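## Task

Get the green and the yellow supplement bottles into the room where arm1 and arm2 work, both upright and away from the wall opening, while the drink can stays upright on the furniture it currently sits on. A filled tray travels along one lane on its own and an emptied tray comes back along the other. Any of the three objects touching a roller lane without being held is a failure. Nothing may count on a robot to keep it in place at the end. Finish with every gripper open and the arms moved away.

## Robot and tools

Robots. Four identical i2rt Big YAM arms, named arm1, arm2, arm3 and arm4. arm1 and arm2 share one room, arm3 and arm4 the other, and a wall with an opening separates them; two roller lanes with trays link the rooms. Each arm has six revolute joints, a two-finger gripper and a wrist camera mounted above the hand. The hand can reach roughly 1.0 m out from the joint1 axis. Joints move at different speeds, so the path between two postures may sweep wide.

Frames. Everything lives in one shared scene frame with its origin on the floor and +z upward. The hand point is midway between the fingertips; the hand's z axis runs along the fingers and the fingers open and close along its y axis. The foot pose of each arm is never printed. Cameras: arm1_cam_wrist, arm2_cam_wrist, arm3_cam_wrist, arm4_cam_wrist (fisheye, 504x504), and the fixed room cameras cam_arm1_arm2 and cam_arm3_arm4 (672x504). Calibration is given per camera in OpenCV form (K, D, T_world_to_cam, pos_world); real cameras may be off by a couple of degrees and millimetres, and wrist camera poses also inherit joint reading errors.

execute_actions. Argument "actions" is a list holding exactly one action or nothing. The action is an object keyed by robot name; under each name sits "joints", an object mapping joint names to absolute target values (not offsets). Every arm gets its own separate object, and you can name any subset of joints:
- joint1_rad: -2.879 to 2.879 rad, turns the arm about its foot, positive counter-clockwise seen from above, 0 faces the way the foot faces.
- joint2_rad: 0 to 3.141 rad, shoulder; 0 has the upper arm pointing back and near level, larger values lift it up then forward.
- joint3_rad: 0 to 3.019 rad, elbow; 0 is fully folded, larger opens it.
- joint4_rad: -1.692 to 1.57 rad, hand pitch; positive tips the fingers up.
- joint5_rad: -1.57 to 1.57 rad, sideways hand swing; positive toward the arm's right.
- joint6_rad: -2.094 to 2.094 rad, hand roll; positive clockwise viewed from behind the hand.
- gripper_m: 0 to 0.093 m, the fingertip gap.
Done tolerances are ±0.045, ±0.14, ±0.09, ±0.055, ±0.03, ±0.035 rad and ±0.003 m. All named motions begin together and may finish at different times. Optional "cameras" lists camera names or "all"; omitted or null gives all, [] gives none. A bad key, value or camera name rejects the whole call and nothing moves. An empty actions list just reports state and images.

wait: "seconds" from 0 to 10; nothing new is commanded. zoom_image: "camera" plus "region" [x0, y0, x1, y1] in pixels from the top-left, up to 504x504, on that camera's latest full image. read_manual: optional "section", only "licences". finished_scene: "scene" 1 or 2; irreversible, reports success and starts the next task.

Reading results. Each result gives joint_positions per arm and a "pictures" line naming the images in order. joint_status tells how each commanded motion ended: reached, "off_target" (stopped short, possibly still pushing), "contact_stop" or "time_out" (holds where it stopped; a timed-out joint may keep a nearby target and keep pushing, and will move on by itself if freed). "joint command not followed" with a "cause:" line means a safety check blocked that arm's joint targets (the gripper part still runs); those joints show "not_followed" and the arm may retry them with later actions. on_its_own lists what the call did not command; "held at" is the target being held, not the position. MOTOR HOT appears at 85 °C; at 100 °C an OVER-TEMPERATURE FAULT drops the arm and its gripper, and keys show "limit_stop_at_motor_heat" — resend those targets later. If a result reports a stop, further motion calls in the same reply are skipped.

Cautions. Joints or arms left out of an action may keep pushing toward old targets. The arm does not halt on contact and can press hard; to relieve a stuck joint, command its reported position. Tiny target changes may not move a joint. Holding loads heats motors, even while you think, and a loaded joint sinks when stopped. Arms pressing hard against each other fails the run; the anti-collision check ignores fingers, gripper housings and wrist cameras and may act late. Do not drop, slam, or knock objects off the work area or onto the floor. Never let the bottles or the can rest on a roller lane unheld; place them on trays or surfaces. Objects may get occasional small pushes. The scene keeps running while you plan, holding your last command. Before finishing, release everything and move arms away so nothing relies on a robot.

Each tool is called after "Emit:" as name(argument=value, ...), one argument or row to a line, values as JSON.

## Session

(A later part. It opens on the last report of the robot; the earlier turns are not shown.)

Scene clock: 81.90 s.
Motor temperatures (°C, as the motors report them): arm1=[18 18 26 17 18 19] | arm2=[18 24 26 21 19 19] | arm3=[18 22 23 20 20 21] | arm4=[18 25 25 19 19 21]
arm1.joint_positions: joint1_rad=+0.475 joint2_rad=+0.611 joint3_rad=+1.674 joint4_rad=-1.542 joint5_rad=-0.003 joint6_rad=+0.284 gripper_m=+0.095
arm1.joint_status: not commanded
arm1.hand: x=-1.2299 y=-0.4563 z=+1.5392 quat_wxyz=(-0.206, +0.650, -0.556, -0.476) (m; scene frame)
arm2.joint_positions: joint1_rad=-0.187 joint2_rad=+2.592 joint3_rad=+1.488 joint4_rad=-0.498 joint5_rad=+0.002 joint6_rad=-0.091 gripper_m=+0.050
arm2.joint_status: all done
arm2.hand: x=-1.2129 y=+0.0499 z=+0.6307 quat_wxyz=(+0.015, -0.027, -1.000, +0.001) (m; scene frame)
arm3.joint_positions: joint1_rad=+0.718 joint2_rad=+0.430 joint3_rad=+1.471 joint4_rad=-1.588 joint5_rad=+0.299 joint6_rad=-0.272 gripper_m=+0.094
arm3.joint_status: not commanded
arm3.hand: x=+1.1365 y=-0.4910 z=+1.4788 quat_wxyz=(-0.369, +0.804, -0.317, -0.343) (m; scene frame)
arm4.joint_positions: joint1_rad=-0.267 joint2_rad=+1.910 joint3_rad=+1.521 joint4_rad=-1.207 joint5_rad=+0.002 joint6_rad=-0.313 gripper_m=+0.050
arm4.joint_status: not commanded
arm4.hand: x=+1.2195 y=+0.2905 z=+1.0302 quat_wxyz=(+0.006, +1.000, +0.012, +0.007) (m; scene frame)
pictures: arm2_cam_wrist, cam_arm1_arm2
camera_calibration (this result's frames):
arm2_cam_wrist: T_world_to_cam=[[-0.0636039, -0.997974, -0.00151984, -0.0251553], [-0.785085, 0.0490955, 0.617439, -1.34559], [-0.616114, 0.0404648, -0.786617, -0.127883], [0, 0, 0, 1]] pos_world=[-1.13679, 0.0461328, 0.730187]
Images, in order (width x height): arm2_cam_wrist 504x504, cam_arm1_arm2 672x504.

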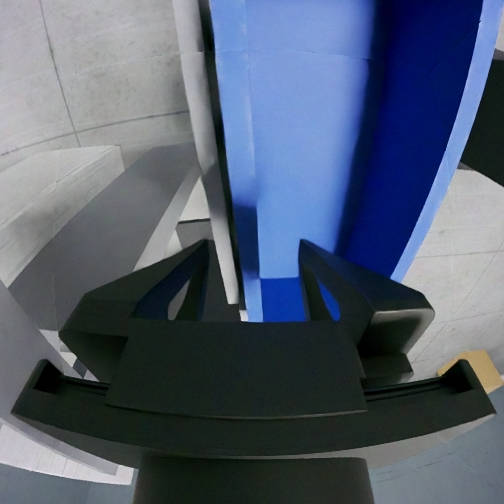

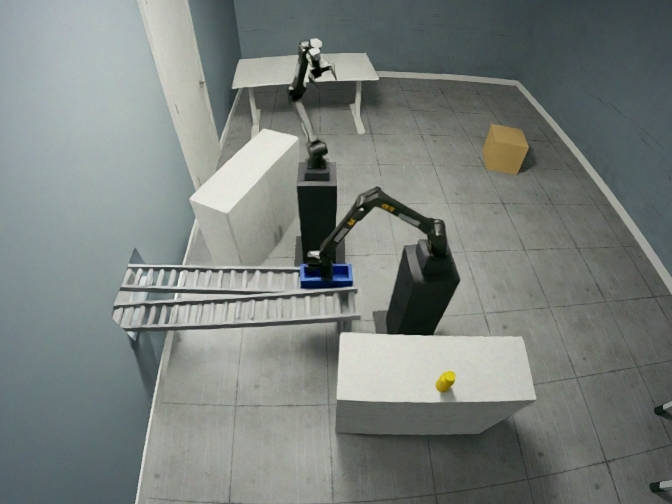

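Emit:
execute_actions(
  actions=[
    {"arm2":{"joints":{"joint2_rad":2.69,"joint3_rad":1.58,"joint4_rad":-0.45}}},
  ],
  cameras=[],
)

Emit:
execute_actions(
  actions=[
    {"arm2":{"joints":{"gripper_m":0}}},
  ],
  cameras=[],
)

Emit:
execute_actions(
  actions=[
    {"arm2":{"joints":{"joint2_rad":1.9,"joint3_rad":1.5,"joint4_rad":-1.17}}},
  ],
  cameras=[],
)

Emit:
execute_actions(
  actions=[
    {"arm2":{"joints":{"joint1_rad":0.25,"joint6_rad":0.33,"joint2_rad":2.21,"joint3_rad":1.55,"joint4_rad":-0.88}}},
  ],
  cameras=[],
)

Emit:
execute_actions(
  actions=[
    {"arm2":{"joints":{"joint2_rad":2.28,"joint4_rad":-0.81}}},
  ],
  cameras=["cam_arm1_arm2"],
)

Scene clock: 83.43 s.
Motor temperatures (°C, as the motors report them): arm1=[18 18 26 17 18 19] | arm2=[18 24 26 21 19 19] | arm3=[18 22 23 20 20 21] | arm4=[18 25 25 19 19 21]
arm1.joint_positions: joint1_rad=+0.475 joint2_rad=+0.611 joint3_rad=+1.674 joint4_rad=-1.542 joint5_rad=-0.003 joint6_rad=+0.284 gripper_m=+0.095
arm1.joint_status: not commanded
arm1.hand: x=-1.2299 y=-0.4563 z=+1.5392 quat_wxyz=(-0.206, +0.650, -0.556, -0.476) (m; scene frame)
arm2.joint_positions: joint1_rad=-0.187 joint2_rad=+2.688 joint3_rad=+1.564 joint4_rad=-0.459 joint5_rad=+0.002 joint6_rad=-0.091 gripper_m=+0.050
arm2.joint_status: all done
arm2.hand: x=-1.2030 y=+0.0484 z=+0.5926 quat_wxyz=(+0.005, -0.027, -1.000, +0.002) (m; scene frame)
arm3.joint_positions: joint1_rad=+0.718 joint2_rad=+0.430 joint3_rad=+1.471 joint4_rad=-1.588 joint5_rad=+0.299 joint6_rad=-0.272 gripper_m=+0.094
arm3.joint_status: not commanded
arm3.hand: x=+1.1365 y=-0.4910 z=+1.4788 quat_wxyz=(-0.369, +0.804, -0.317, -0.343) (m; scene frame)
arm4.joint_positions: joint1_rad=-0.267 joint2_rad=+1.910 joint3_rad=+1.521 joint4_rad=-1.207 joint5_rad=+0.002 joint6_rad=-0.313 gripper_m=+0.050
arm4.joint_status: not commanded
arm4.hand: x=+1.2195 y=+0.2905 z=+1.0302 quat_wxyz=(+0.006, +1.000, +0.012, +0.007) (m; scene frame)
pictures: none
No camera images: the call's "cameras" was empty. Leave "cameras" out to get every camera's image.

Scene clock: 84.07 s.
Motor temperatures (°C, as the motors report them): arm1=[18 18 26 17 18 19] | arm2=[18 24 26 21 19 19] | arm3=[18 22 23 20 20 21] | arm4=[18 25 25 19 19 21]
arm1.joint_positions: joint1_rad=+0.475 joint2_rad=+0.611 joint3_rad=+1.674 joint4_rad=-1.542 joint5_rad=-0.003 joint6_rad=+0.284 gripper_m=+0.095
arm1.joint_status: not commanded
arm1.hand: x=-1.2299 y=-0.4563 z=+1.5392 quat_wxyz=(-0.206, +0.650, -0.556, -0.476) (m; scene frame)
arm2.joint_positions: joint1_rad=-0.186 joint2_rad=+2.688 joint3_rad=+1.568 joint4_rad=-0.455 joint5_rad=+0.000 joint6_rad=-0.108 gripper_m=+0.011
arm2.joint_status: gripper_m off_target (ended at +0.011, target +0.000)
arm2.hand: x=-1.1994 y=+0.0488 z=+0.5933 quat_wxyz=(+0.001, -0.018, -1.000, +0.001) (m; scene frame)
arm3.joint_positions: joint1_rad=+0.718 joint2_rad=+0.430 joint3_rad=+1.471 joint4_rad=-1.588 joint5_rad=+0.299 joint6_rad=-0.272 gripper_m=+0.094
arm3.joint_status: not commanded
arm3.hand: x=+1.1365 y=-0.4910 z=+1.4788 quat_wxyz=(-0.369, +0.804, -0.317, -0.343) (m; scene frame)
arm4.joint_positions: joint1_rad=-0.267 joint2_rad=+1.910 joint3_rad=+1.521 joint4_rad=-1.207 joint5_rad=+0.002 joint6_rad=-0.313 gripper_m=+0.050
arm4.joint_status: not commanded
arm4.hand: x=+1.2195 y=+0.2905 z=+1.0302 quat_wxyz=(+0.006, +1.000, +0.012, +0.007) (m; scene frame)
pictures: none
No camera images: the call's "cameras" was empty. Leave "cameras" out to get every camera's image.

Scene clock: 85.70 s.
Motor temperatures (°C, as the motors report them): arm1=[18 18 26 17 18 19] | arm2=[18 24 26 21 19 19] | arm3=[18 22 23 20 20 21] | arm4=[18 25 25 19 19 21]
arm1.joint_positions: joint1_rad=+0.475 joint2_rad=+0.611 joint3_rad=+1.674 joint4_rad=-1.542 joint5_rad=-0.003 joint6_rad=+0.284 gripper_m=+0.095
arm1.joint_status: not commanded
arm1.hand: x=-1.2299 y=-0.4563 z=+1.5392 quat_wxyz=(-0.206, +0.650, -0.556, -0.476) (m; scene frame)
arm2.joint_positions: joint1_rad=-0.179 joint2_rad=+1.911 joint3_rad=+1.485 joint4_rad=-1.157 joint5_rad=-0.006 joint6_rad=-0.110 gripper_m=+0.011
arm2.joint_status: all done
arm2.hand: x=-1.2003 y=+0.0552 z=+1.0084 quat_wxyz=(+0.005, -0.013, -1.000, -0.002) (m; scene frame)
arm3.joint_positions: joint1_rad=+0.718 joint2_rad=+0.430 joint3_rad=+1.471 joint4_rad=-1.588 joint5_rad=+0.299 joint6_rad=-0.272 gripper_m=+0.094
arm3.joint_status: not commanded
arm3.hand: x=+1.1365 y=-0.4910 z=+1.4788 quat_wxyz=(-0.369, +0.804, -0.317, -0.343) (m; scene frame)
arm4.joint_positions: joint1_rad=-0.267 joint2_rad=+1.910 joint3_rad=+1.521 joint4_rad=-1.207 joint5_rad=+0.002 joint6_rad=-0.313 gripper_m=+0.050
arm4.joint_status: not commanded
arm4.hand: x=+1.2195 y=+0.2905 z=+1.0302 quat_wxyz=(+0.006, +1.000, +0.012, +0.007) (m; scene frame)
pictures: none
No camera images: the call's "cameras" was empty. Leave "cameras" out to get every camera's image.

Scene clock: 87.43 s.
Motor temperatures (°C, as the motors report them): arm1=[18 18 26 17 18 19] | arm2=[18 24 26 21 19 19] | arm3=[18 22 23 20 20 21] | arm4=[18 25 25 19 19 21]
arm1.joint_positions: joint1_rad=+0.475 joint2_rad=+0.611 joint3_rad=+1.674 joint4_rad=-1.542 joint5_rad=-0.003 joint6_rad=+0.284 gripper_m=+0.095
arm1.joint_status: not commanded
arm1.hand: x=-1.2299 y=-0.4563 z=+1.5392 quat_wxyz=(-0.206, +0.650, -0.556, -0.476) (m; scene frame)
arm2.joint_positions: joint1_rad=+0.244 joint2_rad=+2.250 joint3_rad=+1.522 joint4_rad=-0.891 joint5_rad=-0.005 joint6_rad=+0.319 gripper_m=+0.011
arm2.joint_status: all done
arm2.hand: x=-1.1898 y=+0.2955 z=+0.8293 quat_wxyz=(+0.023, -0.017, -1.000, +0.006) (m; scene frame)
arm3.joint_positions: joint1_rad=+0.718 joint2_rad=+0.430 joint3_rad=+1.471 joint4_rad=-1.588 joint5_rad=+0.299 joint6_rad=-0.272 gripper_m=+0.094
arm3.joint_status: not commanded
arm3.hand: x=+1.1365 y=-0.4910 z=+1.4788 quat_wxyz=(-0.369, +0.804, -0.317, -0.343) (m; scene frame)
arm4.joint_positions: joint1_rad=-0.267 joint2_rad=+1.910 joint3_rad=+1.521 joint4_rad=-1.207 joint5_rad=+0.002 joint6_rad=-0.313 gripper_m=+0.050
arm4.joint_status: not commanded
arm4.hand: x=+1.2195 y=+0.2905 z=+1.0302 quat_wxyz=(+0.006, +1.000, +0.012, +0.007) (m; scene frame)
pictures: none
No camera images: the call's "cameras" was empty. Leave "cameras" out to get every camera's image.

Scene clock: 88.17 s.
Motor temperatures (°C, as the motors report them): arm1=[18 18 26 17 18 19] | arm2=[18 24 26 21 19 19] | arm3=[18 22 23 20 20 21] | arm4=[18 25 25 19 19 21]
arm1.joint_positions: joint1_rad=+0.475 joint2_rad=+0.611 joint3_rad=+1.674 joint4_rad=-1.542 joint5_rad=-0.003 joint6_rad=+0.284 gripper_m=+0.095
arm1.joint_status: not commanded
arm1.hand: x=-1.2299 y=-0.4563 z=+1.5392 quat_wxyz=(-0.206, +0.650, -0.556, -0.476) (m; scene frame)
arm2.joint_positions: joint1_rad=+0.244 joint2_rad=+2.272 joint3_rad=+1.522 joint4_rad=-0.824 joint5_rad=-0.003 joint6_rad=+0.320 gripper_m=+0.011
arm2.joint_status: all done
arm2.hand: x=-1.1794 y=+0.2981 z=+0.8163 quat_wxyz=(+0.001, -0.017, -1.000, +0.001) (m; scene frame)
arm3.joint_positions: joint1_rad=+0.718 joint2_rad=+0.430 joint3_rad=+1.471 joint4_rad=-1.588 joint5_rad=+0.299 joint6_rad=-0.272 gripper_m=+0.094
arm3.joint_status: not commanded
arm3.hand: x=+1.1365 y=-0.4910 z=+1.4788 quat_wxyz=(-0.369, +0.804, -0.317, -0.343) (m; scene frame)
arm4.joint_positions: joint1_rad=-0.267 joint2_rad=+1.910 joint3_rad=+1.521 joint4_rad=-1.207 joint5_rad=+0.002 joint6_rad=-0.313 gripper_m=+0.050
arm4.joint_status: not commanded
arm4.hand: x=+1.2195 y=+0.2905 z=+1.0302 quat_wxyz=(+0.006, +1.000, +0.012, +0.007) (m; scene frame)
pictures: cam_arm1_arm2
Images, in order (width x height): cam_arm1_arm2 672x504.

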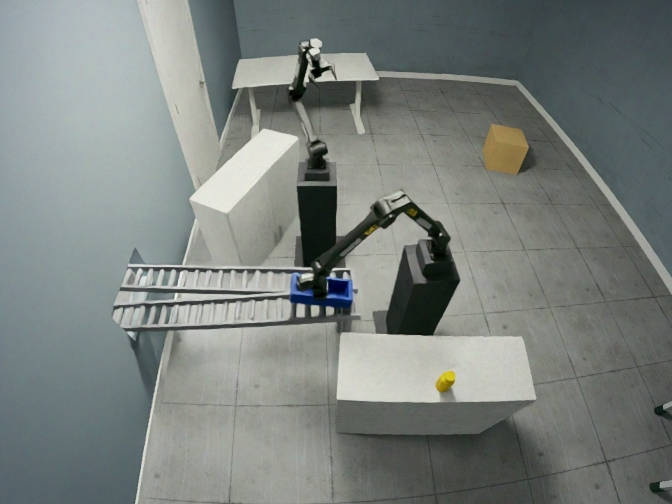

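Emit:
execute_actions(
  actions=[
    {"arm2":{"joints":{"gripper_m":0.05}}},
  ],
  cameras=[],
)

Emit:
execute_actions(
  actions=[
    {"arm2":{"joints":{"joint2_rad":1.8,"joint4_rad":-1.3}}},
  ],
  cameras=[],
)

Emit:
wait(
  seconds=10,
)

Emit:
wait(
  seconds=5,
)

Emit:
execute_actions(
  actions=[
    {"arm4":{"joints":{"joint1_rad":-0.28,"joint2_rad":2.42,"joint3_rad":1.48,"joint4_rad":-0.63}}},
  ],
  cameras=[],
)

Emit:
execute_actions(
  actions=[
    {"arm4":{"joints":{"joint2_rad":2.77,"joint3_rad":1.9,"joint4_rad":-0.67}}},
  ],
  cameras=["arm4_cam_wrist"],
)

Scene clock: 89.30 s.
Motor temperatures (°C, as the motors report them): arm1=[18 18 26 17 18 19] | arm2=[18 24 26 21 19 19] | arm3=[18 22 23 20 20 21] | arm4=[18 25 25 19 19 21]
arm1.joint_positions: joint1_rad=+0.475 joint2_rad=+0.611 joint3_rad=+1.674 joint4_rad=-1.542 joint5_rad=-0.003 joint6_rad=+0.284 gripper_m=+0.095
arm1.joint_status: not commanded
arm1.hand: x=-1.2299 y=-0.4563 z=+1.5392 quat_wxyz=(-0.206, +0.650, -0.556, -0.476) (m; scene frame)
arm2.joint_positions: joint1_rad=+0.244 joint2_rad=+2.272 joint3_rad=+1.522 joint4_rad=-0.824 joint5_rad=-0.003 joint6_rad=+0.320 gripper_m=+0.050
arm2.joint_status: all done
arm2.hand: x=-1.1793 y=+0.2981 z=+0.8163 quat_wxyz=(+0.001, -0.017, -1.000, +0.001) (m; scene frame)
arm3.joint_positions: joint1_rad=+0.718 joint2_rad=+0.430 joint3_rad=+1.471 joint4_rad=-1.588 joint5_rad=+0.299 joint6_rad=-0.272 gripper_m=+0.094
arm3.joint_status: not commanded
arm3.hand: x=+1.1365 y=-0.4910 z=+1.4788 quat_wxyz=(-0.369, +0.804, -0.317, -0.343) (m; scene frame)
arm4.joint_positions: joint1_rad=-0.267 joint2_rad=+1.910 joint3_rad=+1.521 joint4_rad=-1.207 joint5_rad=+0.002 joint6_rad=-0.313 gripper_m=+0.050
arm4.joint_status: not commanded
arm4.hand: x=+1.2195 y=+0.2905 z=+1.0302 quat_wxyz=(+0.006, +1.000, +0.012, +0.007) (m; scene frame)
pictures: none
No camera images: the call's "cameras" was empty. Leave "cameras" out to get every camera's image.

Scene clock: 90.77 s.
Motor temperatures (°C, as the motors report them): arm1=[18 18 26 17 18 19] | arm2=[18 24 26 21 19 19] | arm3=[18 22 23 20 20 21] | arm4=[18 25 25 19 19 21]
arm1.joint_positions: joint1_rad=+0.475 joint2_rad=+0.611 joint3_rad=+1.674 joint4_rad=-1.542 joint5_rad=-0.003 joint6_rad=+0.284 gripper_m=+0.095
arm1.joint_status: not commanded
arm1.hand: x=-1.2299 y=-0.4563 z=+1.5392 quat_wxyz=(-0.206, +0.650, -0.556, -0.476) (m; scene frame)
arm2.joint_positions: joint1_rad=+0.244 joint2_rad=+1.800 joint3_rad=+1.532 joint4_rad=-1.287 joint5_rad=-0.003 joint6_rad=+0.320 gripper_m=+0.050
arm2.joint_status: all done
arm2.hand: x=-1.2282 y=+0.2847 z=+1.0835 quat_wxyz=(-0.008, -0.017, -1.000, -0.002) (m; scene frame)
arm3.joint_positions: joint1_rad=+0.718 joint2_rad=+0.430 joint3_rad=+1.471 joint4_rad=-1.588 joint5_rad=+0.299 joint6_rad=-0.272 gripper_m=+0.094
arm3.joint_status: not commanded
arm3.hand: x=+1.1365 y=-0.4910 z=+1.4788 quat_wxyz=(-0.369, +0.804, -0.317, -0.343) (m; scene frame)
arm4.joint_positions: joint1_rad=-0.267 joint2_rad=+1.910 joint3_rad=+1.521 joint4_rad=-1.207 joint5_rad=+0.002 joint6_rad=-0.313 gripper_m=+0.050
arm4.joint_status: not commanded
arm4.hand: x=+1.2195 y=+0.2905 z=+1.0302 quat_wxyz=(+0.006, +1.000, +0.012, +0.007) (m; scene frame)
pictures: none
No camera images: the call's "cameras" was empty. Leave "cameras" out to get every camera's image.

Scene clock: 100.77 s.
Motor temperatures (°C, as the motors report them): arm1=[18 18 26 17 18 19] | arm2=[18 24 27 21 19 19] | arm3=[18 22 23 20 20 21] | arm4=[18 25 25 19 19 21]
arm1.joint_positions: joint1_rad=+0.475 joint2_rad=+0.611 joint3_rad=+1.674 joint4_rad=-1.542 joint5_rad=-0.003 joint6_rad=+0.284 gripper_m=+0.095
arm1.joint_status: not commanded
arm1.hand: x=-1.2299 y=-0.4563 z=+1.5392 quat_wxyz=(-0.206, +0.650, -0.556, -0.476) (m; scene frame)
arm2.joint_positions: joint1_rad=+0.244 joint2_rad=+1.800 joint3_rad=+1.532 joint4_rad=-1.287 joint5_rad=-0.003 joint6_rad=+0.320 gripper_m=+0.050
arm2.joint_status: all done
arm2.hand: x=-1.2282 y=+0.2847 z=+1.0835 quat_wxyz=(-0.008, -0.017, -1.000, -0.002) (m; scene frame)
arm3.joint_positions: joint1_rad=+0.718 joint2_rad=+0.430 joint3_rad=+1.471 joint4_rad=-1.588 joint5_rad=+0.299 joint6_rad=-0.272 gripper_m=+0.094
arm3.joint_status: not commanded
arm3.hand: x=+1.1365 y=-0.4910 z=+1.4788 quat_wxyz=(-0.369, +0.804, -0.317, -0.343) (m; scene frame)
arm4.joint_positions: joint1_rad=-0.267 joint2_rad=+1.910 joint3_rad=+1.521 joint4_rad=-1.207 joint5_rad=+0.002 joint6_rad=-0.313 gripper_m=+0.050
arm4.joint_status: not commanded
arm4.hand: x=+1.2195 y=+0.2905 z=+1.0302 quat_wxyz=(+0.006, +1.000, +0.012, +0.007) (m; scene frame)
wait: 10.00 s; at rest by 0.27 s
pictures: arm1_cam_wrist, arm2_cam_wrist, arm3_cam_wrist, arm4_cam_wrist, cam_arm1_arm2, cam_arm3_arm4
camera_calibration (this result's frames):
arm1_cam_wrist: T_world_to_cam=[[0.913698, 0.309563, -0.263301, 1.67339], [0.184157, -0.892943, -0.410778, 0.455559], [-0.362274, 0.326838, -0.872889, 1.1705], [0, 0, 0, 1]] pos_world=[-1.18883, -0.493796, 1.64946]
arm2_cam_wrist: T_world_to_cam=[[-0.0439274, -0.999002, -0.0080806, 0.24046], [-0.813348, 0.0310649, 0.580948, -1.63872], [-0.580117, 0.0320919, -0.813901, 0.28549], [0, 0, 0, 1]] pos_world=[-1.15667, 0.281964, 1.18631]
arm3_cam_wrist: T_world_to_cam=[[0.757003, 0.532053, 0.379297, -1.1618], [0.647753, -0.687293, -0.328701, -0.585403], [0.0858018, 0.494518, -0.864922, 1.54708], [0, 0, 0, 1]] pos_world=[1.12594, -0.549267, 1.58635]
arm4_cam_wrist: T_world_to_cam=[[-0.028636, 0.999495, -0.0137638, -0.242196], [0.795773, 0.0311277, 0.604794, -1.59998], [0.604918, 0.00636605, -0.796263, 0.208266], [0, 0, 0, 1]] pos_world=[1.1403, 0.290551, 1.13016]
Images, in order (width x height): arm1_cam_wrist 504x504, arm2_cam_wrist 504x504, arm3_cam_wrist 504x504, arm4_cam_wrist 504x504, cam_arm1_arm2 672x504, cam_arm3_arm4 672x504.

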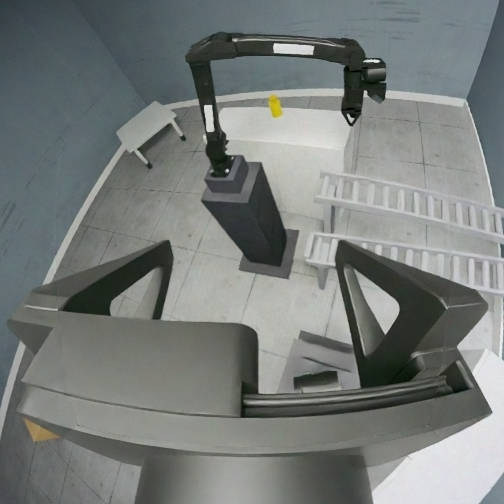

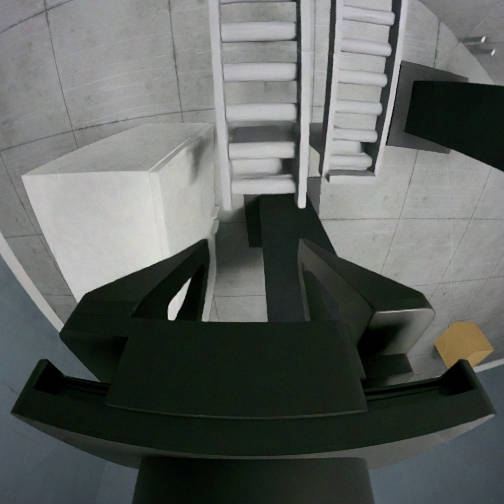

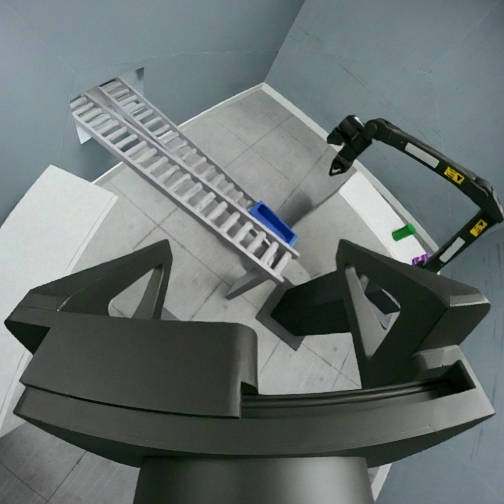

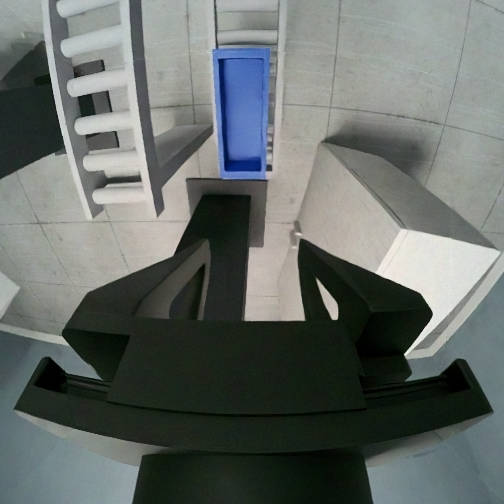

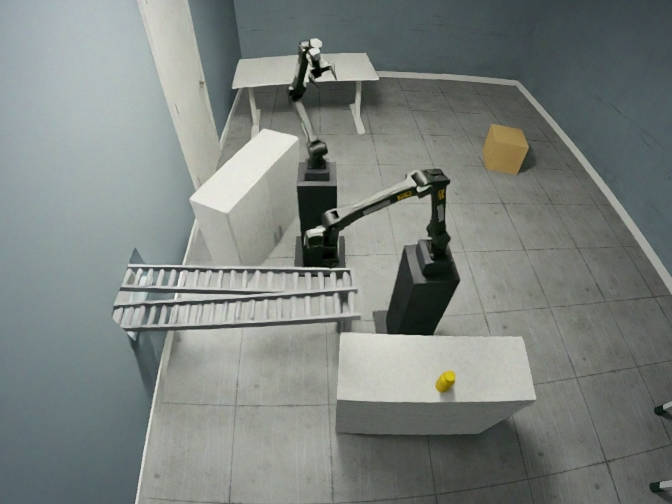

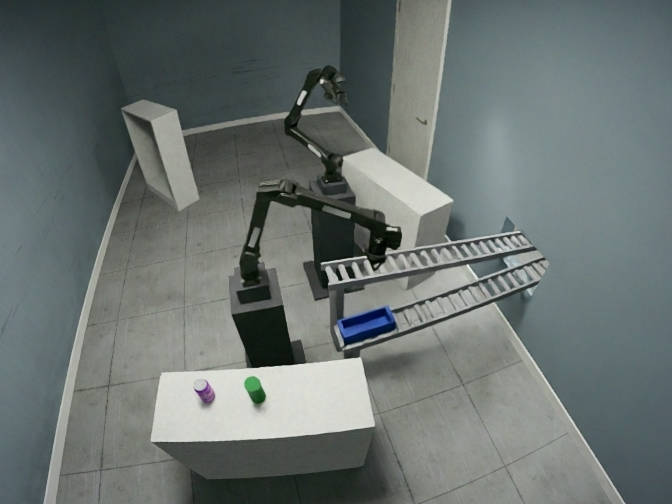

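Scene clock: 105.77 s.
Motor temperatures (°C, as the motors report them): arm1=[18 18 26 17 18 19] | arm2=[18 24 27 21 19 19] | arm3=[18 22 23 20 20 21] | arm4=[18 25 25 19 19 21]
arm1.joint_positions: joint1_rad=+0.475 joint2_rad=+0.611 joint3_rad=+1.674 joint4_rad=-1.542 joint5_rad=-0.003 joint6_rad=+0.284 gripper_m=+0.095
arm1.joint_status: not commanded
arm1.hand: x=-1.2299 y=-0.4563 z=+1.5392 quat_wxyz=(-0.206, +0.650, -0.556, -0.476) (m; scene frame)
arm2.joint_positions: joint1_rad=+0.244 joint2_rad=+1.800 joint3_rad=+1.532 joint4_rad=-1.287 joint5_rad=-0.003 joint6_rad=+0.320 gripper_m=+0.050
arm2.joint_status: all done
arm2.hand: x=-1.2282 y=+0.2847 z=+1.0835 quat_wxyz=(-0.008, -0.017, -1.000, -0.002) (m; scene frame)
arm3.joint_positions: joint1_rad=+0.718 joint2_rad=+0.430 joint3_rad=+1.471 joint4_rad=-1.588 joint5_rad=+0.299 joint6_rad=-0.272 gripper_m=+0.094
arm3.joint_status: not commanded
arm3.hand: x=+1.1365 y=-0.4910 z=+1.4788 quat_wxyz=(-0.369, +0.804, -0.317, -0.343) (m; scene frame)
arm4.joint_positions: joint1_rad=-0.267 joint2_rad=+1.910 joint3_rad=+1.521 joint4_rad=-1.207 joint5_rad=+0.002 joint6_rad=-0.313 gripper_m=+0.050
arm4.joint_status: not commanded
arm4.hand: x=+1.2195 y=+0.2905 z=+1.0302 quat_wxyz=(+0.006, +1.000, +0.012, +0.007) (m; scene frame)
wait: 5.00 s; at rest by 0.27 s
pictures: arm1_cam_wrist, arm2_cam_wrist, arm3_cam_wrist, arm4_cam_wrist, cam_arm1_arm2, cam_arm3_arm4
camera_calibration (this result's frames):
arm1_cam_wrist: T_world_to_cam=[[0.913698, 0.309563, -0.263301, 1.67339], [0.184157, -0.892943, -0.410778, 0.455559], [-0.362274, 0.326838, -0.872889, 1.1705], [0, 0, 0, 1]] pos_world=[-1.18883, -0.493796, 1.64946]
arm2_cam_wrist: T_world_to_cam=[[-0.0439274, -0.999002, -0.0080806, 0.24046], [-0.813348, 0.0310649, 0.580948, -1.63872], [-0.580117, 0.0320919, -0.813901, 0.28549], [0, 0, 0, 1]] pos_world=[-1.15667, 0.281964, 1.18631]
arm3_cam_wrist: T_world_to_cam=[[0.757003, 0.532053, 0.379297, -1.1618], [0.647753, -0.687293, -0.328701, -0.585403], [0.0858018, 0.494518, -0.864922, 1.54708], [0, 0, 0, 1]] pos_world=[1.12594, -0.549267, 1.58635]
arm4_cam_wrist: T_world_to_cam=[[-0.028636, 0.999495, -0.0137638, -0.242196], [0.795773, 0.0311277, 0.604794, -1.59998], [0.604918, 0.00636605, -0.796263, 0.208266], [0, 0, 0, 1]] pos_world=[1.1403, 0.290551, 1.13016]
Images, in order (width x height): arm1_cam_wrist 504x504, arm2_cam_wrist 504x504, arm3_cam_wrist 504x504, arm4_cam_wrist 504x504, cam_arm1_arm2 672x504, cam_arm3_arm4 672x504.

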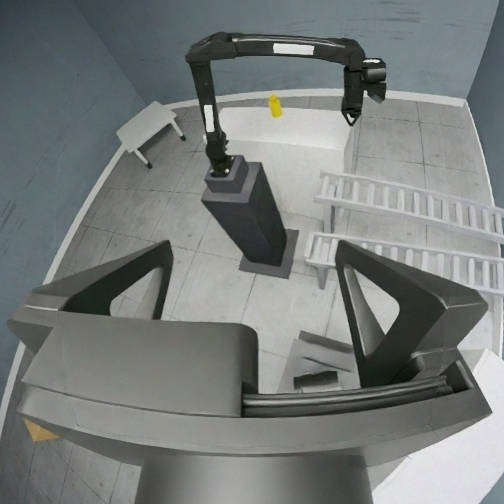

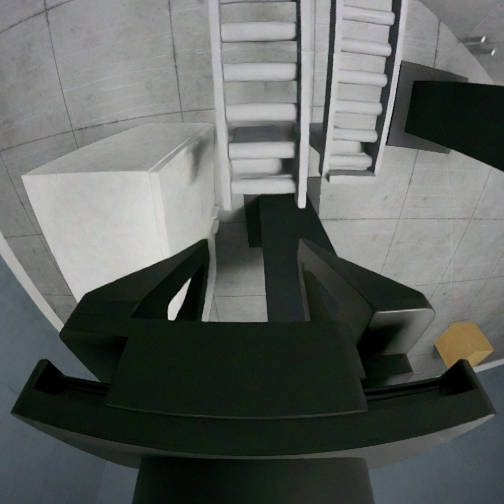

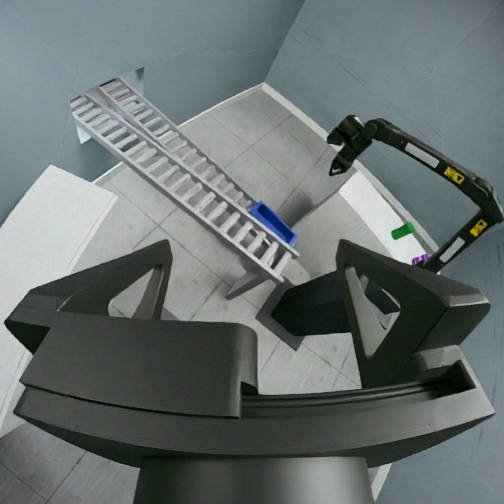

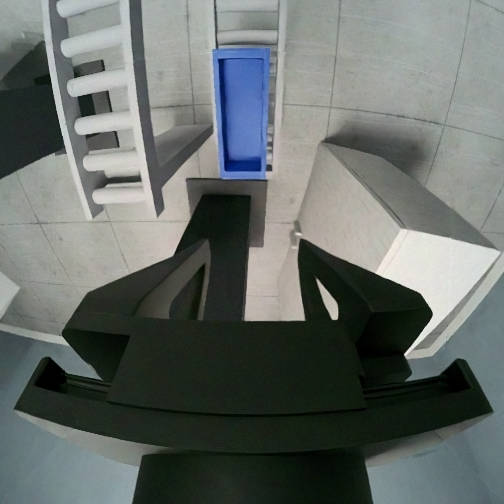

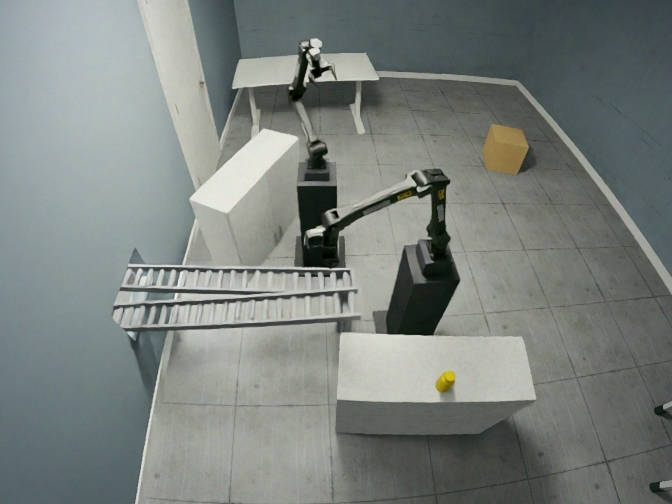

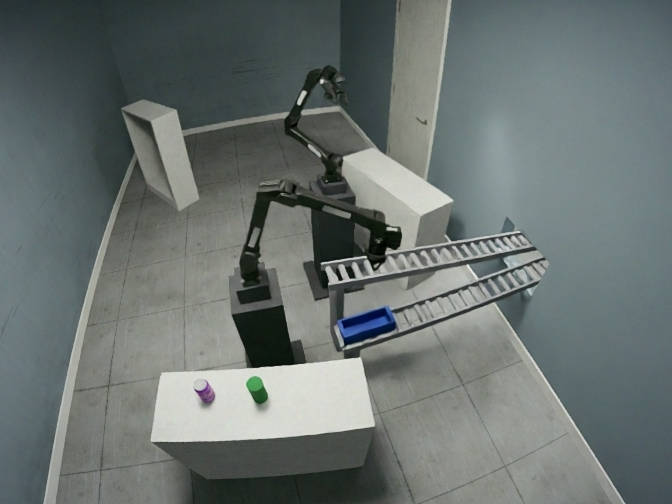

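Scene clock: 107.23 s.
Motor temperatures (°C, as the motors report them): arm1=[18 18 26 17 18 19] | arm2=[18 24 27 21 19 19] | arm3=[18 22 23 20 20 21] | arm4=[18 25 25 19 19 21]
arm1.joint_positions: joint1_rad=+0.475 joint2_rad=+0.611 joint3_rad=+1.674 joint4_rad=-1.542 joint5_rad=-0.003 joint6_rad=+0.284 gripper_m=+0.095
arm1.joint_status: not commanded
arm1.hand: x=-1.2299 y=-0.4563 z=+1.5392 quat_wxyz=(-0.206, +0.650, -0.556, -0.476) (m; scene frame)
arm2.joint_positions: joint1_rad=+0.244 joint2_rad=+1.800 joint3_rad=+1.532 joint4_rad=-1.287 joint5_rad=-0.003 joint6_rad=+0.320 gripper_m=+0.050
arm2.joint_status: not commanded
arm2.hand: x=-1.2282 y=+0.2847 z=+1.0835 quat_wxyz=(-0.008, -0.017, -1.000, -0.002) (m; scene frame)
arm3.joint_positions: joint1_rad=+0.718 joint2_rad=+0.430 joint3_rad=+1.471 joint4_rad=-1.588 joint5_rad=+0.299 joint6_rad=-0.272 gripper_m=+0.094
arm3.joint_status: not commanded
arm3.hand: x=+1.1365 y=-0.4910 z=+1.4788 quat_wxyz=(-0.369, +0.804, -0.317, -0.343) (m; scene frame)
arm4.joint_positions: joint1_rad=-0.267 joint2_rad=+2.425 joint3_rad=+1.463 joint4_rad=-0.637 joint5_rad=+0.002 joint6_rad=-0.312 gripper_m=+0.050
arm4.joint_status: all done
arm4.hand: x=+1.2118 y=+0.2899 z=+0.7249 quat_wxyz=(+0.007, +1.000, +0.012, +0.008) (m; scene frame)
pictures: none
No camera images: the call's "cameras" was empty. Leave "cameras" out to get every camera's image.

Scene clock: 108.53 s.
Motor temperatures (°C, as the motors report them): arm1=[18 18 26 17 18 19] | arm2=[18 24 27 21 19 19] | arm3=[18 22 23 20 20 21] | arm4=[18 25 25 19 19 21]
arm1.joint_positions: joint1_rad=+0.475 joint2_rad=+0.611 joint3_rad=+1.674 joint4_rad=-1.542 joint5_rad=-0.003 joint6_rad=+0.284 gripper_m=+0.095
arm1.joint_status: not commanded
arm1.hand: x=-1.2299 y=-0.4563 z=+1.5392 quat_wxyz=(-0.206, +0.650, -0.556, -0.476) (m; scene frame)
arm2.joint_positions: joint1_rad=+0.244 joint2_rad=+1.800 joint3_rad=+1.532 joint4_rad=-1.287 joint5_rad=-0.003 joint6_rad=+0.320 gripper_m=+0.050
arm2.joint_status: not commanded
arm2.hand: x=-1.2282 y=+0.2847 z=+1.0835 quat_wxyz=(-0.008, -0.017, -1.000, -0.002) (m; scene frame)
arm3.joint_positions: joint1_rad=+0.718 joint2_rad=+0.430 joint3_rad=+1.471 joint4_rad=-1.588 joint5_rad=+0.299 joint6_rad=-0.272 gripper_m=+0.094
arm3.joint_status: not commanded
arm3.hand: x=+1.1365 y=-0.4910 z=+1.4788 quat_wxyz=(-0.369, +0.804, -0.317, -0.343) (m; scene frame)
arm4.joint_positions: joint1_rad=-0.267 joint2_rad=+2.780 joint3_rad=+1.871 joint4_rad=-0.666 joint5_rad=+0.002 joint6_rad=-0.312 gripper_m=+0.050
arm4.joint_status: all done
arm4.hand: x=+1.1430 y=+0.3092 z=+0.6104 quat_wxyz=(+0.003, +1.000, +0.011, -0.003) (m; scene frame)
pictures: arm4_cam_wrist
camera_calibration (this result's frames):
arm4_cam_wrist: T_world_to_cam=[[-0.0282685, 0.999576, -0.00697296, -0.273404], [0.808221, 0.0269606, 0.588262, -1.28869], [0.588201, 0.0109936, -0.80864, -0.0546606], [0, 0, 0, 1]] pos_world=[1.06597, 0.308633, 0.711978]
Images, in order (width x height): arm4_cam_wrist 504x504.

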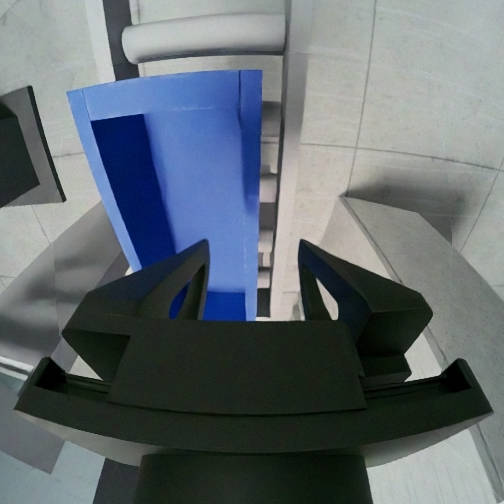

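Emit:
execute_actions(
  actions=[
    {"arm4":{"joints":{"joint2_rad":2.91,"joint3_rad":2.01,"joint4_rad":-0.65}}},
  ],
  cameras=[],
)

Emit:
execute_actions(
  actions=[
    {"arm4":{"joints":{"gripper_m":0}}},
  ],
  cameras=[],
)

Emit:
execute_actions(
  actions=[
    {"arm4":{"joints":{"joint2_rad":2.5,"joint3_rad":1.7,"joint4_rad":-0.76}}},
  ],
  cameras=[],
)

Emit:
execute_actions(
  actions=[
    {"arm4":{"joints":{"joint2_rad":2.0,"joint3_rad":1.66,"joint4_rad":-1.22}}},
  ],
  cameras=[],
)

Emit:
execute_actions(
  actions=[
    {"arm4":{"joints":{"joint1_rad":0.15,"joint6_rad":0.12}}},
  ],
  cameras=[],
)

Emit:
execute_actions(
  actions=[
    {"arm4":{"joints":{"joint2_rad":2.32,"joint4_rad":-0.87}}},
  ],
  cameras=[],
)

Emit:
execute_actions(
  actions=[
    {"arm4":{"joints":{"gripper_m":0.05}}},
  ],
  cameras=[],
)

Emit:
execute_actions(
  actions=[
    {"arm4":{"joints":{"joint2_rad":1.85,"joint3_rad":1.6,"joint4_rad":-1.32}}},
  ],
  cameras=[],
)

Emit:
execute_actions(
  actions=[
    {"arm4":{"joints":{"gripper_m":0.093,"joint1_rad":-1.67,"joint6_rad":0}}},
  ],
  cameras=["cam_arm3_arm4","arm4_cam_wrist"],
)

Scene clock: 110.77 s.
Motor temperatures (°C, as the motors report them): arm1=[18 18 26 17 18 19] | arm2=[18 24 27 21 19 19] | arm3=[18 22 23 20 20 21] | arm4=[18 26 25 19 19 21]
arm1.joint_positions: joint1_rad=+0.475 joint2_rad=+0.611 joint3_rad=+1.674 joint4_rad=-1.542 joint5_rad=-0.003 joint6_rad=+0.284 gripper_m=+0.095
arm1.joint_status: not commanded
arm1.hand: x=-1.2299 y=-0.4563 z=+1.5392 quat_wxyz=(-0.206, +0.650, -0.556, -0.476) (m; scene frame)
arm2.joint_positions: joint1_rad=+0.244 joint2_rad=+1.800 joint3_rad=+1.532 joint4_rad=-1.287 joint5_rad=-0.003 joint6_rad=+0.320 gripper_m=+0.050
arm2.joint_status: not commanded
arm2.hand: x=-1.2282 y=+0.2847 z=+1.0835 quat_wxyz=(-0.008, -0.017, -1.000, -0.002) (m; scene frame)
arm3.joint_positions: joint1_rad=+0.718 joint2_rad=+0.430 joint3_rad=+1.471 joint4_rad=-1.588 joint5_rad=+0.299 joint6_rad=-0.272 gripper_m=+0.094
arm3.joint_status: not commanded
arm3.hand: x=+1.1365 y=-0.4910 z=+1.4788 quat_wxyz=(-0.369, +0.804, -0.317, -0.343) (m; scene frame)
arm4.joint_positions: joint1_rad=-0.267 joint2_rad=+2.909 joint3_rad=+1.990 joint4_rad=-0.652 joint5_rad=+0.002 joint6_rad=-0.312 gripper_m=+0.050
arm4.joint_status: all done
arm4.hand: x=+1.1388 y=+0.3100 z=+0.5586 quat_wxyz=(+0.002, +1.000, +0.011, -0.005) (m; scene frame)
pictures: none
No camera images: the call's "cameras" was empty. Leave "cameras" out to get every camera's image.

Scene clock: 111.37 s.
Motor temperatures (°C, as the motors report them): arm1=[18 18 26 17 18 19] | arm2=[18 24 27 21 19 19] | arm3=[18 22 23 20 20 21] | arm4=[18 26 25 19 19 21]
arm1.joint_positions: joint1_rad=+0.475 joint2_rad=+0.611 joint3_rad=+1.674 joint4_rad=-1.542 joint5_rad=-0.003 joint6_rad=+0.284 gripper_m=+0.095
arm1.joint_status: not commanded
arm1.hand: x=-1.2299 y=-0.4563 z=+1.5392 quat_wxyz=(-0.206, +0.650, -0.556, -0.476) (m; scene frame)
arm2.joint_positions: joint1_rad=+0.244 joint2_rad=+1.800 joint3_rad=+1.532 joint4_rad=-1.287 joint5_rad=-0.003 joint6_rad=+0.320 gripper_m=+0.050
arm2.joint_status: not commanded
arm2.hand: x=-1.2282 y=+0.2847 z=+1.0835 quat_wxyz=(-0.008, -0.017, -1.000, -0.002) (m; scene frame)
arm3.joint_positions: joint1_rad=+0.718 joint2_rad=+0.430 joint3_rad=+1.471 joint4_rad=-1.588 joint5_rad=+0.299 joint6_rad=-0.272 gripper_m=+0.094
arm3.joint_status: not commanded
arm3.hand: x=+1.1365 y=-0.4910 z=+1.4788 quat_wxyz=(-0.369, +0.804, -0.317, -0.343) (m; scene frame)
arm4.joint_positions: joint1_rad=-0.267 joint2_rad=+2.909 joint3_rad=+1.990 joint4_rad=-0.652 joint5_rad=+0.000 joint6_rad=-0.309 gripper_m=+0.011
arm4.joint_status: gripper_m off_target (ended at +0.011, target +0.000)
arm4.hand: x=+1.1387 y=+0.3097 z=+0.5586 quat_wxyz=(+0.003, +1.000, +0.010, -0.006) (m; scene frame)
pictures: none
No camera images: the call's "cameras" was empty. Leave "cameras" out to get every camera's image.

Scene clock: 112.77 s.
Motor temperatures (°C, as the motors report them): arm1=[18 18 26 17 18 19] | arm2=[18 24 27 21 19 19] | arm3=[18 22 23 20 20 21] | arm4=[18 26 25 19 19 21]
arm1.joint_positions: joint1_rad=+0.475 joint2_rad=+0.611 joint3_rad=+1.674 joint4_rad=-1.542 joint5_rad=-0.003 joint6_rad=+0.284 gripper_m=+0.095
arm1.joint_status: not commanded
arm1.hand: x=-1.2299 y=-0.4563 z=+1.5392 quat_wxyz=(-0.206, +0.650, -0.556, -0.476) (m; scene frame)
arm2.joint_positions: joint1_rad=+0.244 joint2_rad=+1.800 joint3_rad=+1.532 joint4_rad=-1.287 joint5_rad=-0.003 joint6_rad=+0.320 gripper_m=+0.050
arm2.joint_status: not commanded
arm2.hand: x=-1.2282 y=+0.2847 z=+1.0835 quat_wxyz=(-0.008, -0.017, -1.000, -0.002) (m; scene frame)
arm3.joint_positions: joint1_rad=+0.718 joint2_rad=+0.430 joint3_rad=+1.471 joint4_rad=-1.588 joint5_rad=+0.299 joint6_rad=-0.272 gripper_m=+0.094
arm3.joint_status: not commanded
arm3.hand: x=+1.1365 y=-0.4910 z=+1.4788 quat_wxyz=(-0.369, +0.804, -0.317, -0.343) (m; scene frame)
arm4.joint_positions: joint1_rad=-0.268 joint2_rad=+2.497 joint3_rad=+1.698 joint4_rad=-0.755 joint5_rad=+0.003 joint6_rad=-0.309 gripper_m=+0.011
arm4.joint_status: all done
arm4.hand: x=+1.1428 y=+0.3118 z=+0.7406 quat_wxyz=(-0.001, +1.000, +0.009, -0.013) (m; scene frame)
pictures: none
No camera images: the call's "cameras" was empty. Leave "cameras" out to get every camera's image.

Scene clock: 114.37 s.
Motor temperatures (°C, as the motors report them): arm1=[18 18 26 17 18 19] | arm2=[18 24 27 21 19 19] | arm3=[18 22 23 20 20 21] | arm4=[18 26 25 19 19 21]
arm1.joint_positions: joint1_rad=+0.475 joint2_rad=+0.611 joint3_rad=+1.674 joint4_rad=-1.542 joint5_rad=-0.003 joint6_rad=+0.284 gripper_m=+0.095
arm1.joint_status: not commanded
arm1.hand: x=-1.2299 y=-0.4563 z=+1.5392 quat_wxyz=(-0.206, +0.650, -0.556, -0.476) (m; scene frame)
arm2.joint_positions: joint1_rad=+0.244 joint2_rad=+1.800 joint3_rad=+1.532 joint4_rad=-1.287 joint5_rad=-0.003 joint6_rad=+0.320 gripper_m=+0.050
arm2.joint_status: not commanded
arm2.hand: x=-1.2282 y=+0.2847 z=+1.0835 quat_wxyz=(-0.008, -0.017, -1.000, -0.002) (m; scene frame)
arm3.joint_positions: joint1_rad=+0.718 joint2_rad=+0.430 joint3_rad=+1.471 joint4_rad=-1.588 joint5_rad=+0.299 joint6_rad=-0.272 gripper_m=+0.094
arm3.joint_status: not commanded
arm3.hand: x=+1.1365 y=-0.4910 z=+1.4788 quat_wxyz=(-0.369, +0.804, -0.317, -0.343) (m; scene frame)
arm4.joint_positions: joint1_rad=-0.268 joint2_rad=+2.018 joint3_rad=+1.648 joint4_rad=-1.211 joint5_rad=+0.003 joint6_rad=-0.309 gripper_m=+0.011
arm4.joint_status: all done
arm4.hand: x=+1.1797 y=+0.3034 z=+1.0153 quat_wxyz=(+0.003, +1.000, +0.009, +0.000) (m; scene frame)
pictures: none
No camera images: the call's "cameras" was empty. Leave "cameras" out to get every camera's image.

Scene clock: 115.87 s.
Motor temperatures (°C, as the motors report them): arm1=[18 18 26 17 18 19] | arm2=[18 24 27 21 19 19] | arm3=[18 22 23 20 20 21] | arm4=[18 26 25 19 19 21]
arm1.joint_positions: joint1_rad=+0.475 joint2_rad=+0.611 joint3_rad=+1.674 joint4_rad=-1.542 joint5_rad=-0.003 joint6_rad=+0.284 gripper_m=+0.095
arm1.joint_status: not commanded
arm1.hand: x=-1.2299 y=-0.4563 z=+1.5392 quat_wxyz=(-0.206, +0.650, -0.556, -0.476) (m; scene frame)
arm2.joint_positions: joint1_rad=+0.244 joint2_rad=+1.800 joint3_rad=+1.532 joint4_rad=-1.287 joint5_rad=-0.003 joint6_rad=+0.320 gripper_m=+0.050
arm2.joint_status: not commanded
arm2.hand: x=-1.2282 y=+0.2847 z=+1.0835 quat_wxyz=(-0.008, -0.017, -1.000, -0.002) (m; scene frame)
arm3.joint_positions: joint1_rad=+0.718 joint2_rad=+0.430 joint3_rad=+1.471 joint4_rad=-1.588 joint5_rad=+0.299 joint6_rad=-0.272 gripper_m=+0.094
arm3.joint_status: not commanded
arm3.hand: x=+1.1365 y=-0.4910 z=+1.4788 quat_wxyz=(-0.369, +0.804, -0.317, -0.343) (m; scene frame)
arm4.joint_positions: joint1_rad=+0.145 joint2_rad=+2.018 joint3_rad=+1.648 joint4_rad=-1.211 joint5_rad=+0.003 joint6_rad=+0.108 gripper_m=+0.011
arm4.joint_status: all done
arm4.hand: x=+1.1587 y=+0.0581 z=+1.0171 quat_wxyz=(+0.001, +1.000, +0.007, -0.001) (m; scene frame)
pictures: none
No camera images: the call's "cameras" was empty. Leave "cameras" out to get every camera's image.

Scene clock: 116.93 s.
Motor temperatures (°C, as the motors report them): arm1=[18 18 26 17 18 19] | arm2=[18 24 27 21 19 19] | arm3=[18 22 23 20 20 21] | arm4=[18 26 25 19 19 21]
arm1.joint_positions: joint1_rad=+0.475 joint2_rad=+0.611 joint3_rad=+1.674 joint4_rad=-1.542 joint5_rad=-0.003 joint6_rad=+0.284 gripper_m=+0.095
arm1.joint_status: not commanded
arm1.hand: x=-1.2299 y=-0.4563 z=+1.5392 quat_wxyz=(-0.206, +0.650, -0.556, -0.476) (m; scene frame)
arm2.joint_positions: joint1_rad=+0.244 joint2_rad=+1.800 joint3_rad=+1.532 joint4_rad=-1.287 joint5_rad=-0.003 joint6_rad=+0.320 gripper_m=+0.050
arm2.joint_status: not commanded
arm2.hand: x=-1.2282 y=+0.2847 z=+1.0835 quat_wxyz=(-0.008, -0.017, -1.000, -0.002) (m; scene frame)
arm3.joint_positions: joint1_rad=+0.718 joint2_rad=+0.430 joint3_rad=+1.471 joint4_rad=-1.588 joint5_rad=+0.299 joint6_rad=-0.272 gripper_m=+0.094
arm3.joint_status: not commanded
arm3.hand: x=+1.1365 y=-0.4910 z=+1.4788 quat_wxyz=(-0.369, +0.804, -0.317, -0.343) (m; scene frame)
arm4.joint_positions: joint1_rad=+0.145 joint2_rad=+2.344 joint3_rad=+1.653 joint4_rad=-0.868 joint5_rad=+0.002 joint6_rad=+0.109 gripper_m=+0.011
arm4.joint_status: all done
arm4.hand: x=+1.1252 y=+0.0527 z=+0.8234 quat_wxyz=(+0.003, +1.000, +0.006, -0.011) (m; scene frame)
pictures: none
No camera images: the call's "cameras" was empty. Leave "cameras" out to get every camera's image.

Scene clock: 117.60 s.
Motor temperatures (°C, as the motors report them): arm1=[18 18 26 17 18 19] | arm2=[18 24 27 21 19 19] | arm3=[18 22 23 20 20 21] | arm4=[18 26 25 19 19 21]
arm1.joint_positions: joint1_rad=+0.475 joint2_rad=+0.611 joint3_rad=+1.674 joint4_rad=-1.542 joint5_rad=-0.003 joint6_rad=+0.284 gripper_m=+0.095
arm1.joint_status: not commanded
arm1.hand: x=-1.2299 y=-0.4563 z=+1.5392 quat_wxyz=(-0.206, +0.650, -0.556, -0.476) (m; scene frame)
arm2.joint_positions: joint1_rad=+0.244 joint2_rad=+1.800 joint3_rad=+1.532 joint4_rad=-1.287 joint5_rad=-0.003 joint6_rad=+0.320 gripper_m=+0.050
arm2.joint_status: not commanded
arm2.hand: x=-1.2282 y=+0.2847 z=+1.0835 quat_wxyz=(-0.008, -0.017, -1.000, -0.002) (m; scene frame)
arm3.joint_positions: joint1_rad=+0.718 joint2_rad=+0.430 joint3_rad=+1.471 joint4_rad=-1.588 joint5_rad=+0.299 joint6_rad=-0.272 gripper_m=+0.094
arm3.joint_status: not commanded
arm3.hand: x=+1.1365 y=-0.4910 z=+1.4788 quat_wxyz=(-0.369, +0.804, -0.317, -0.343) (m; scene frame)
arm4.joint_positions: joint1_rad=+0.145 joint2_rad=+2.334 joint3_rad=+1.653 joint4_rad=-0.868 joint5_rad=+0.002 joint6_rad=+0.109 gripper_m=+0.050
arm4.joint_status: all done
arm4.hand: x=+1.1228 y=+0.0525 z=+0.8293 quat_wxyz=(+0.003, +1.000, +0.006, -0.016) (m; scene frame)
pictures: none
No camera images: the call's "cameras" was empty. Leave "cameras" out to get every camera's image.

Scene clock: 119.20 s.
Motor temperatures (°C, as the motors report them): arm1=[18 18 27 17 18 19] | arm2=[18 24 27 21 19 19] | arm3=[18 22 23 20 20 21] | arm4=[18 26 25 19 19 21]
arm1.joint_positions: joint1_rad=+0.475 joint2_rad=+0.611 joint3_rad=+1.674 joint4_rad=-1.542 joint5_rad=-0.003 joint6_rad=+0.284 gripper_m=+0.095
arm1.joint_status: not commanded
arm1.hand: x=-1.2299 y=-0.4563 z=+1.5392 quat_wxyz=(-0.206, +0.650, -0.556, -0.476) (m; scene frame)
arm2.joint_positions: joint1_rad=+0.244 joint2_rad=+1.800 joint3_rad=+1.532 joint4_rad=-1.287 joint5_rad=-0.003 joint6_rad=+0.320 gripper_m=+0.050
arm2.joint_status: not commanded
arm2.hand: x=-1.2282 y=+0.2847 z=+1.0835 quat_wxyz=(-0.008, -0.017, -1.000, -0.002) (m; scene frame)
arm3.joint_positions: joint1_rad=+0.718 joint2_rad=+0.430 joint3_rad=+1.471 joint4_rad=-1.588 joint5_rad=+0.299 joint6_rad=-0.272 gripper_m=+0.094
arm3.joint_status: not commanded
arm3.hand: x=+1.1365 y=-0.4910 z=+1.4788 quat_wxyz=(-0.369, +0.804, -0.317, -0.343) (m; scene frame)
arm4.joint_positions: joint1_rad=+0.145 joint2_rad=+1.849 joint3_rad=+1.588 joint4_rad=-1.313 joint5_rad=+0.002 joint6_rad=+0.109 gripper_m=+0.050
arm4.joint_status: all done
arm4.hand: x=+1.2004 y=+0.0633 z=+1.0893 quat_wxyz=(+0.002, +1.000, +0.007, -0.004) (m; scene frame)
pictures: none
No camera images: the call's "cameras" was empty. Leave "cameras" out to get every camera's image.

Scene clock: 121.17 s.
Motor temperatures (°C, as the motors report them): arm1=[18 18 27 17 18 19] | arm2=[18 24 27 21 19 19] | arm3=[18 22 23 20 20 21] | arm4=[18 26 25 19 19 21]
arm1.joint_positions: joint1_rad=+0.475 joint2_rad=+0.611 joint3_rad=+1.674 joint4_rad=-1.542 joint5_rad=-0.003 joint6_rad=+0.284 gripper_m=+0.095
arm1.joint_status: not commanded
arm1.hand: x=-1.2299 y=-0.4563 z=+1.5392 quat_wxyz=(-0.206, +0.650, -0.556, -0.476) (m; scene frame)
arm2.joint_positions: joint1_rad=+0.244 joint2_rad=+1.800 joint3_rad=+1.532 joint4_rad=-1.287 joint5_rad=-0.003 joint6_rad=+0.320 gripper_m=+0.050
arm2.joint_status: not commanded
arm2.hand: x=-1.2282 y=+0.2847 z=+1.0835 quat_wxyz=(-0.008, -0.017, -1.000, -0.002) (m; scene frame)
arm3.joint_positions: joint1_rad=+0.718 joint2_rad=+0.430 joint3_rad=+1.471 joint4_rad=-1.588 joint5_rad=+0.299 joint6_rad=-0.272 gripper_m=+0.094
arm3.joint_status: not commanded
arm3.hand: x=+1.1365 y=-0.4910 z=+1.4788 quat_wxyz=(-0.369, +0.804, -0.317, -0.343) (m; scene frame)
arm4.joint_positions: joint1_rad=-1.678 joint2_rad=+1.849 joint3_rad=+1.588 joint4_rad=-1.313 joint5_rad=+0.000 joint6_rad=+0.013 gripper_m=+0.093
arm4.joint_status: all done
arm4.hand: x=+1.8284 y=+0.6853 z=+1.0784 quat_wxyz=(+0.007, +0.655, -0.756, +0.000) (m; scene frame)
pictures: arm4_cam_wrist, cam_arm3_arm4
camera_calibration (this result's frames):
arm4_cam_wrist: T_world_to_cam=[[0.99056, -0.136677, -0.0104705, -1.70709], [-0.102858, -0.791604, 0.602315, 0.0835343], [-0.090611, -0.595553, -0.798189, 1.56214], [0, 0, 0, 1]] pos_world=[1.84111, 0.763144, 1.1787]
Images, in order (width x height): arm4_cam_wrist 504x504, cam_arm3_arm4 672x504.

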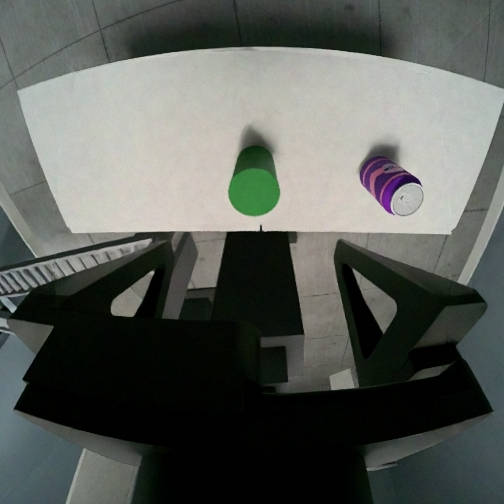

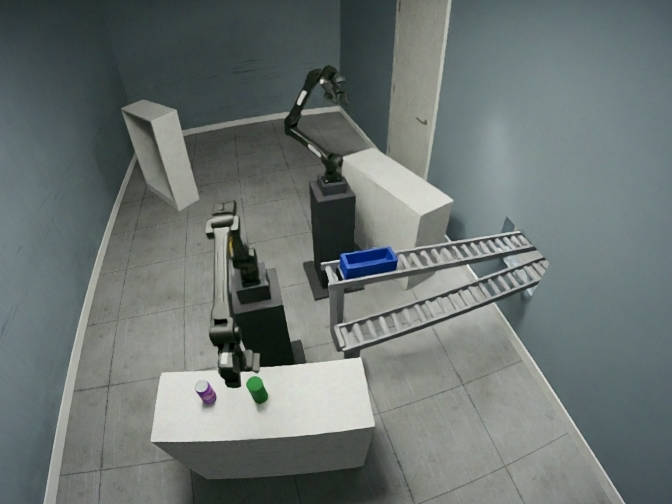

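Emit:
execute_actions(
  actions=[
    {"arm4":{"joints":{"joint2_rad":2.12,"joint3_rad":1.40,"joint4_rad":-0.85}}},
  ],
  cameras=["arm4_cam_wrist","cam_arm3_arm4"],
)

Scene clock: 123.27 s.
Motor temperatures (°C, as the motors report them): arm1=[18 18 27 17 18 19] | arm2=[18 24 27 21 19 19] | arm3=[18 22 23 20 20 21] | arm4=[18 26 25 19 19 21]
arm1.joint_positions: joint1_rad=+0.475 joint2_rad=+0.611 joint3_rad=+1.674 joint4_rad=-1.542 joint5_rad=-0.003 joint6_rad=+0.284 gripper_m=+0.095
arm1.joint_status: not commanded
arm1.hand: x=-1.2299 y=-0.4563 z=+1.5392 quat_wxyz=(-0.206, +0.650, -0.556, -0.476) (m; scene frame)
arm2.joint_positions: joint1_rad=+0.244 joint2_rad=+1.800 joint3_rad=+1.532 joint4_rad=-1.287 joint5_rad=-0.003 joint6_rad=+0.320 gripper_m=+0.050
arm2.joint_status: not commanded
arm2.hand: x=-1.2282 y=+0.2847 z=+1.0835 quat_wxyz=(-0.008, -0.017, -1.000, -0.002) (m; scene frame)
arm3.joint_positions: joint1_rad=+0.718 joint2_rad=+0.430 joint3_rad=+1.471 joint4_rad=-1.588 joint5_rad=+0.299 joint6_rad=-0.272 gripper_m=+0.094
arm3.joint_status: not commanded
arm3.hand: x=+1.1365 y=-0.4910 z=+1.4788 quat_wxyz=(-0.369, +0.804, -0.317, -0.343) (m; scene frame)
arm4.joint_positions: joint1_rad=-1.678 joint2_rad=+2.119 joint3_rad=+1.378 joint4_rad=-0.857 joint5_rad=+0.000 joint6_rad=+0.013 gripper_m=+0.093
arm4.joint_status: all done
arm4.hand: x=+1.8251 y=+0.6770 z=+0.8616 quat_wxyz=(+0.016, +0.655, -0.755, +0.008) (m; scene frame)
pictures: arm4_cam_wrist, cam_arm3_arm4
camera_calibration (this result's frames):
arm4_cam_wrist: T_world_to_cam=[[0.990561, -0.136688, -0.0102932, -1.70741], [-0.100733, -0.776813, 0.621622, 0.176686], [-0.0929639, -0.614718, -0.78325, 1.38817], [0, 0, 0, 1]] pos_world=[1.83814, 0.7572, 0.959875]
Images, in order (width x height): arm4_cam_wrist 504x504, cam_arm3_arm4 672x504.

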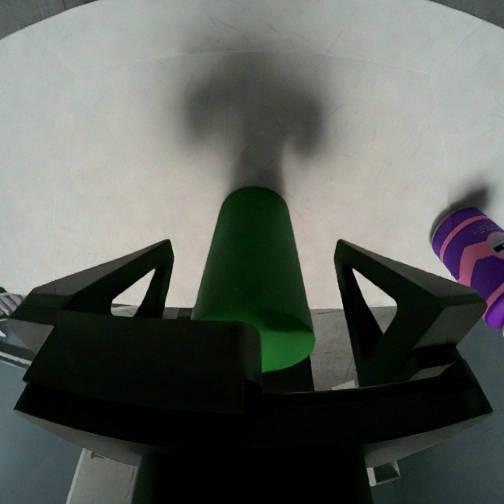

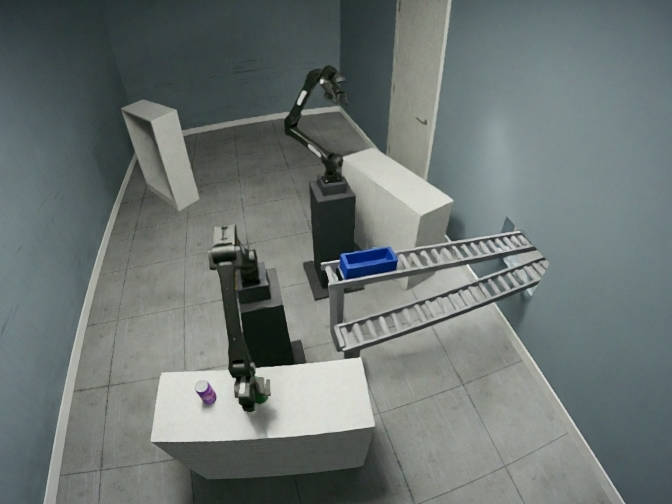

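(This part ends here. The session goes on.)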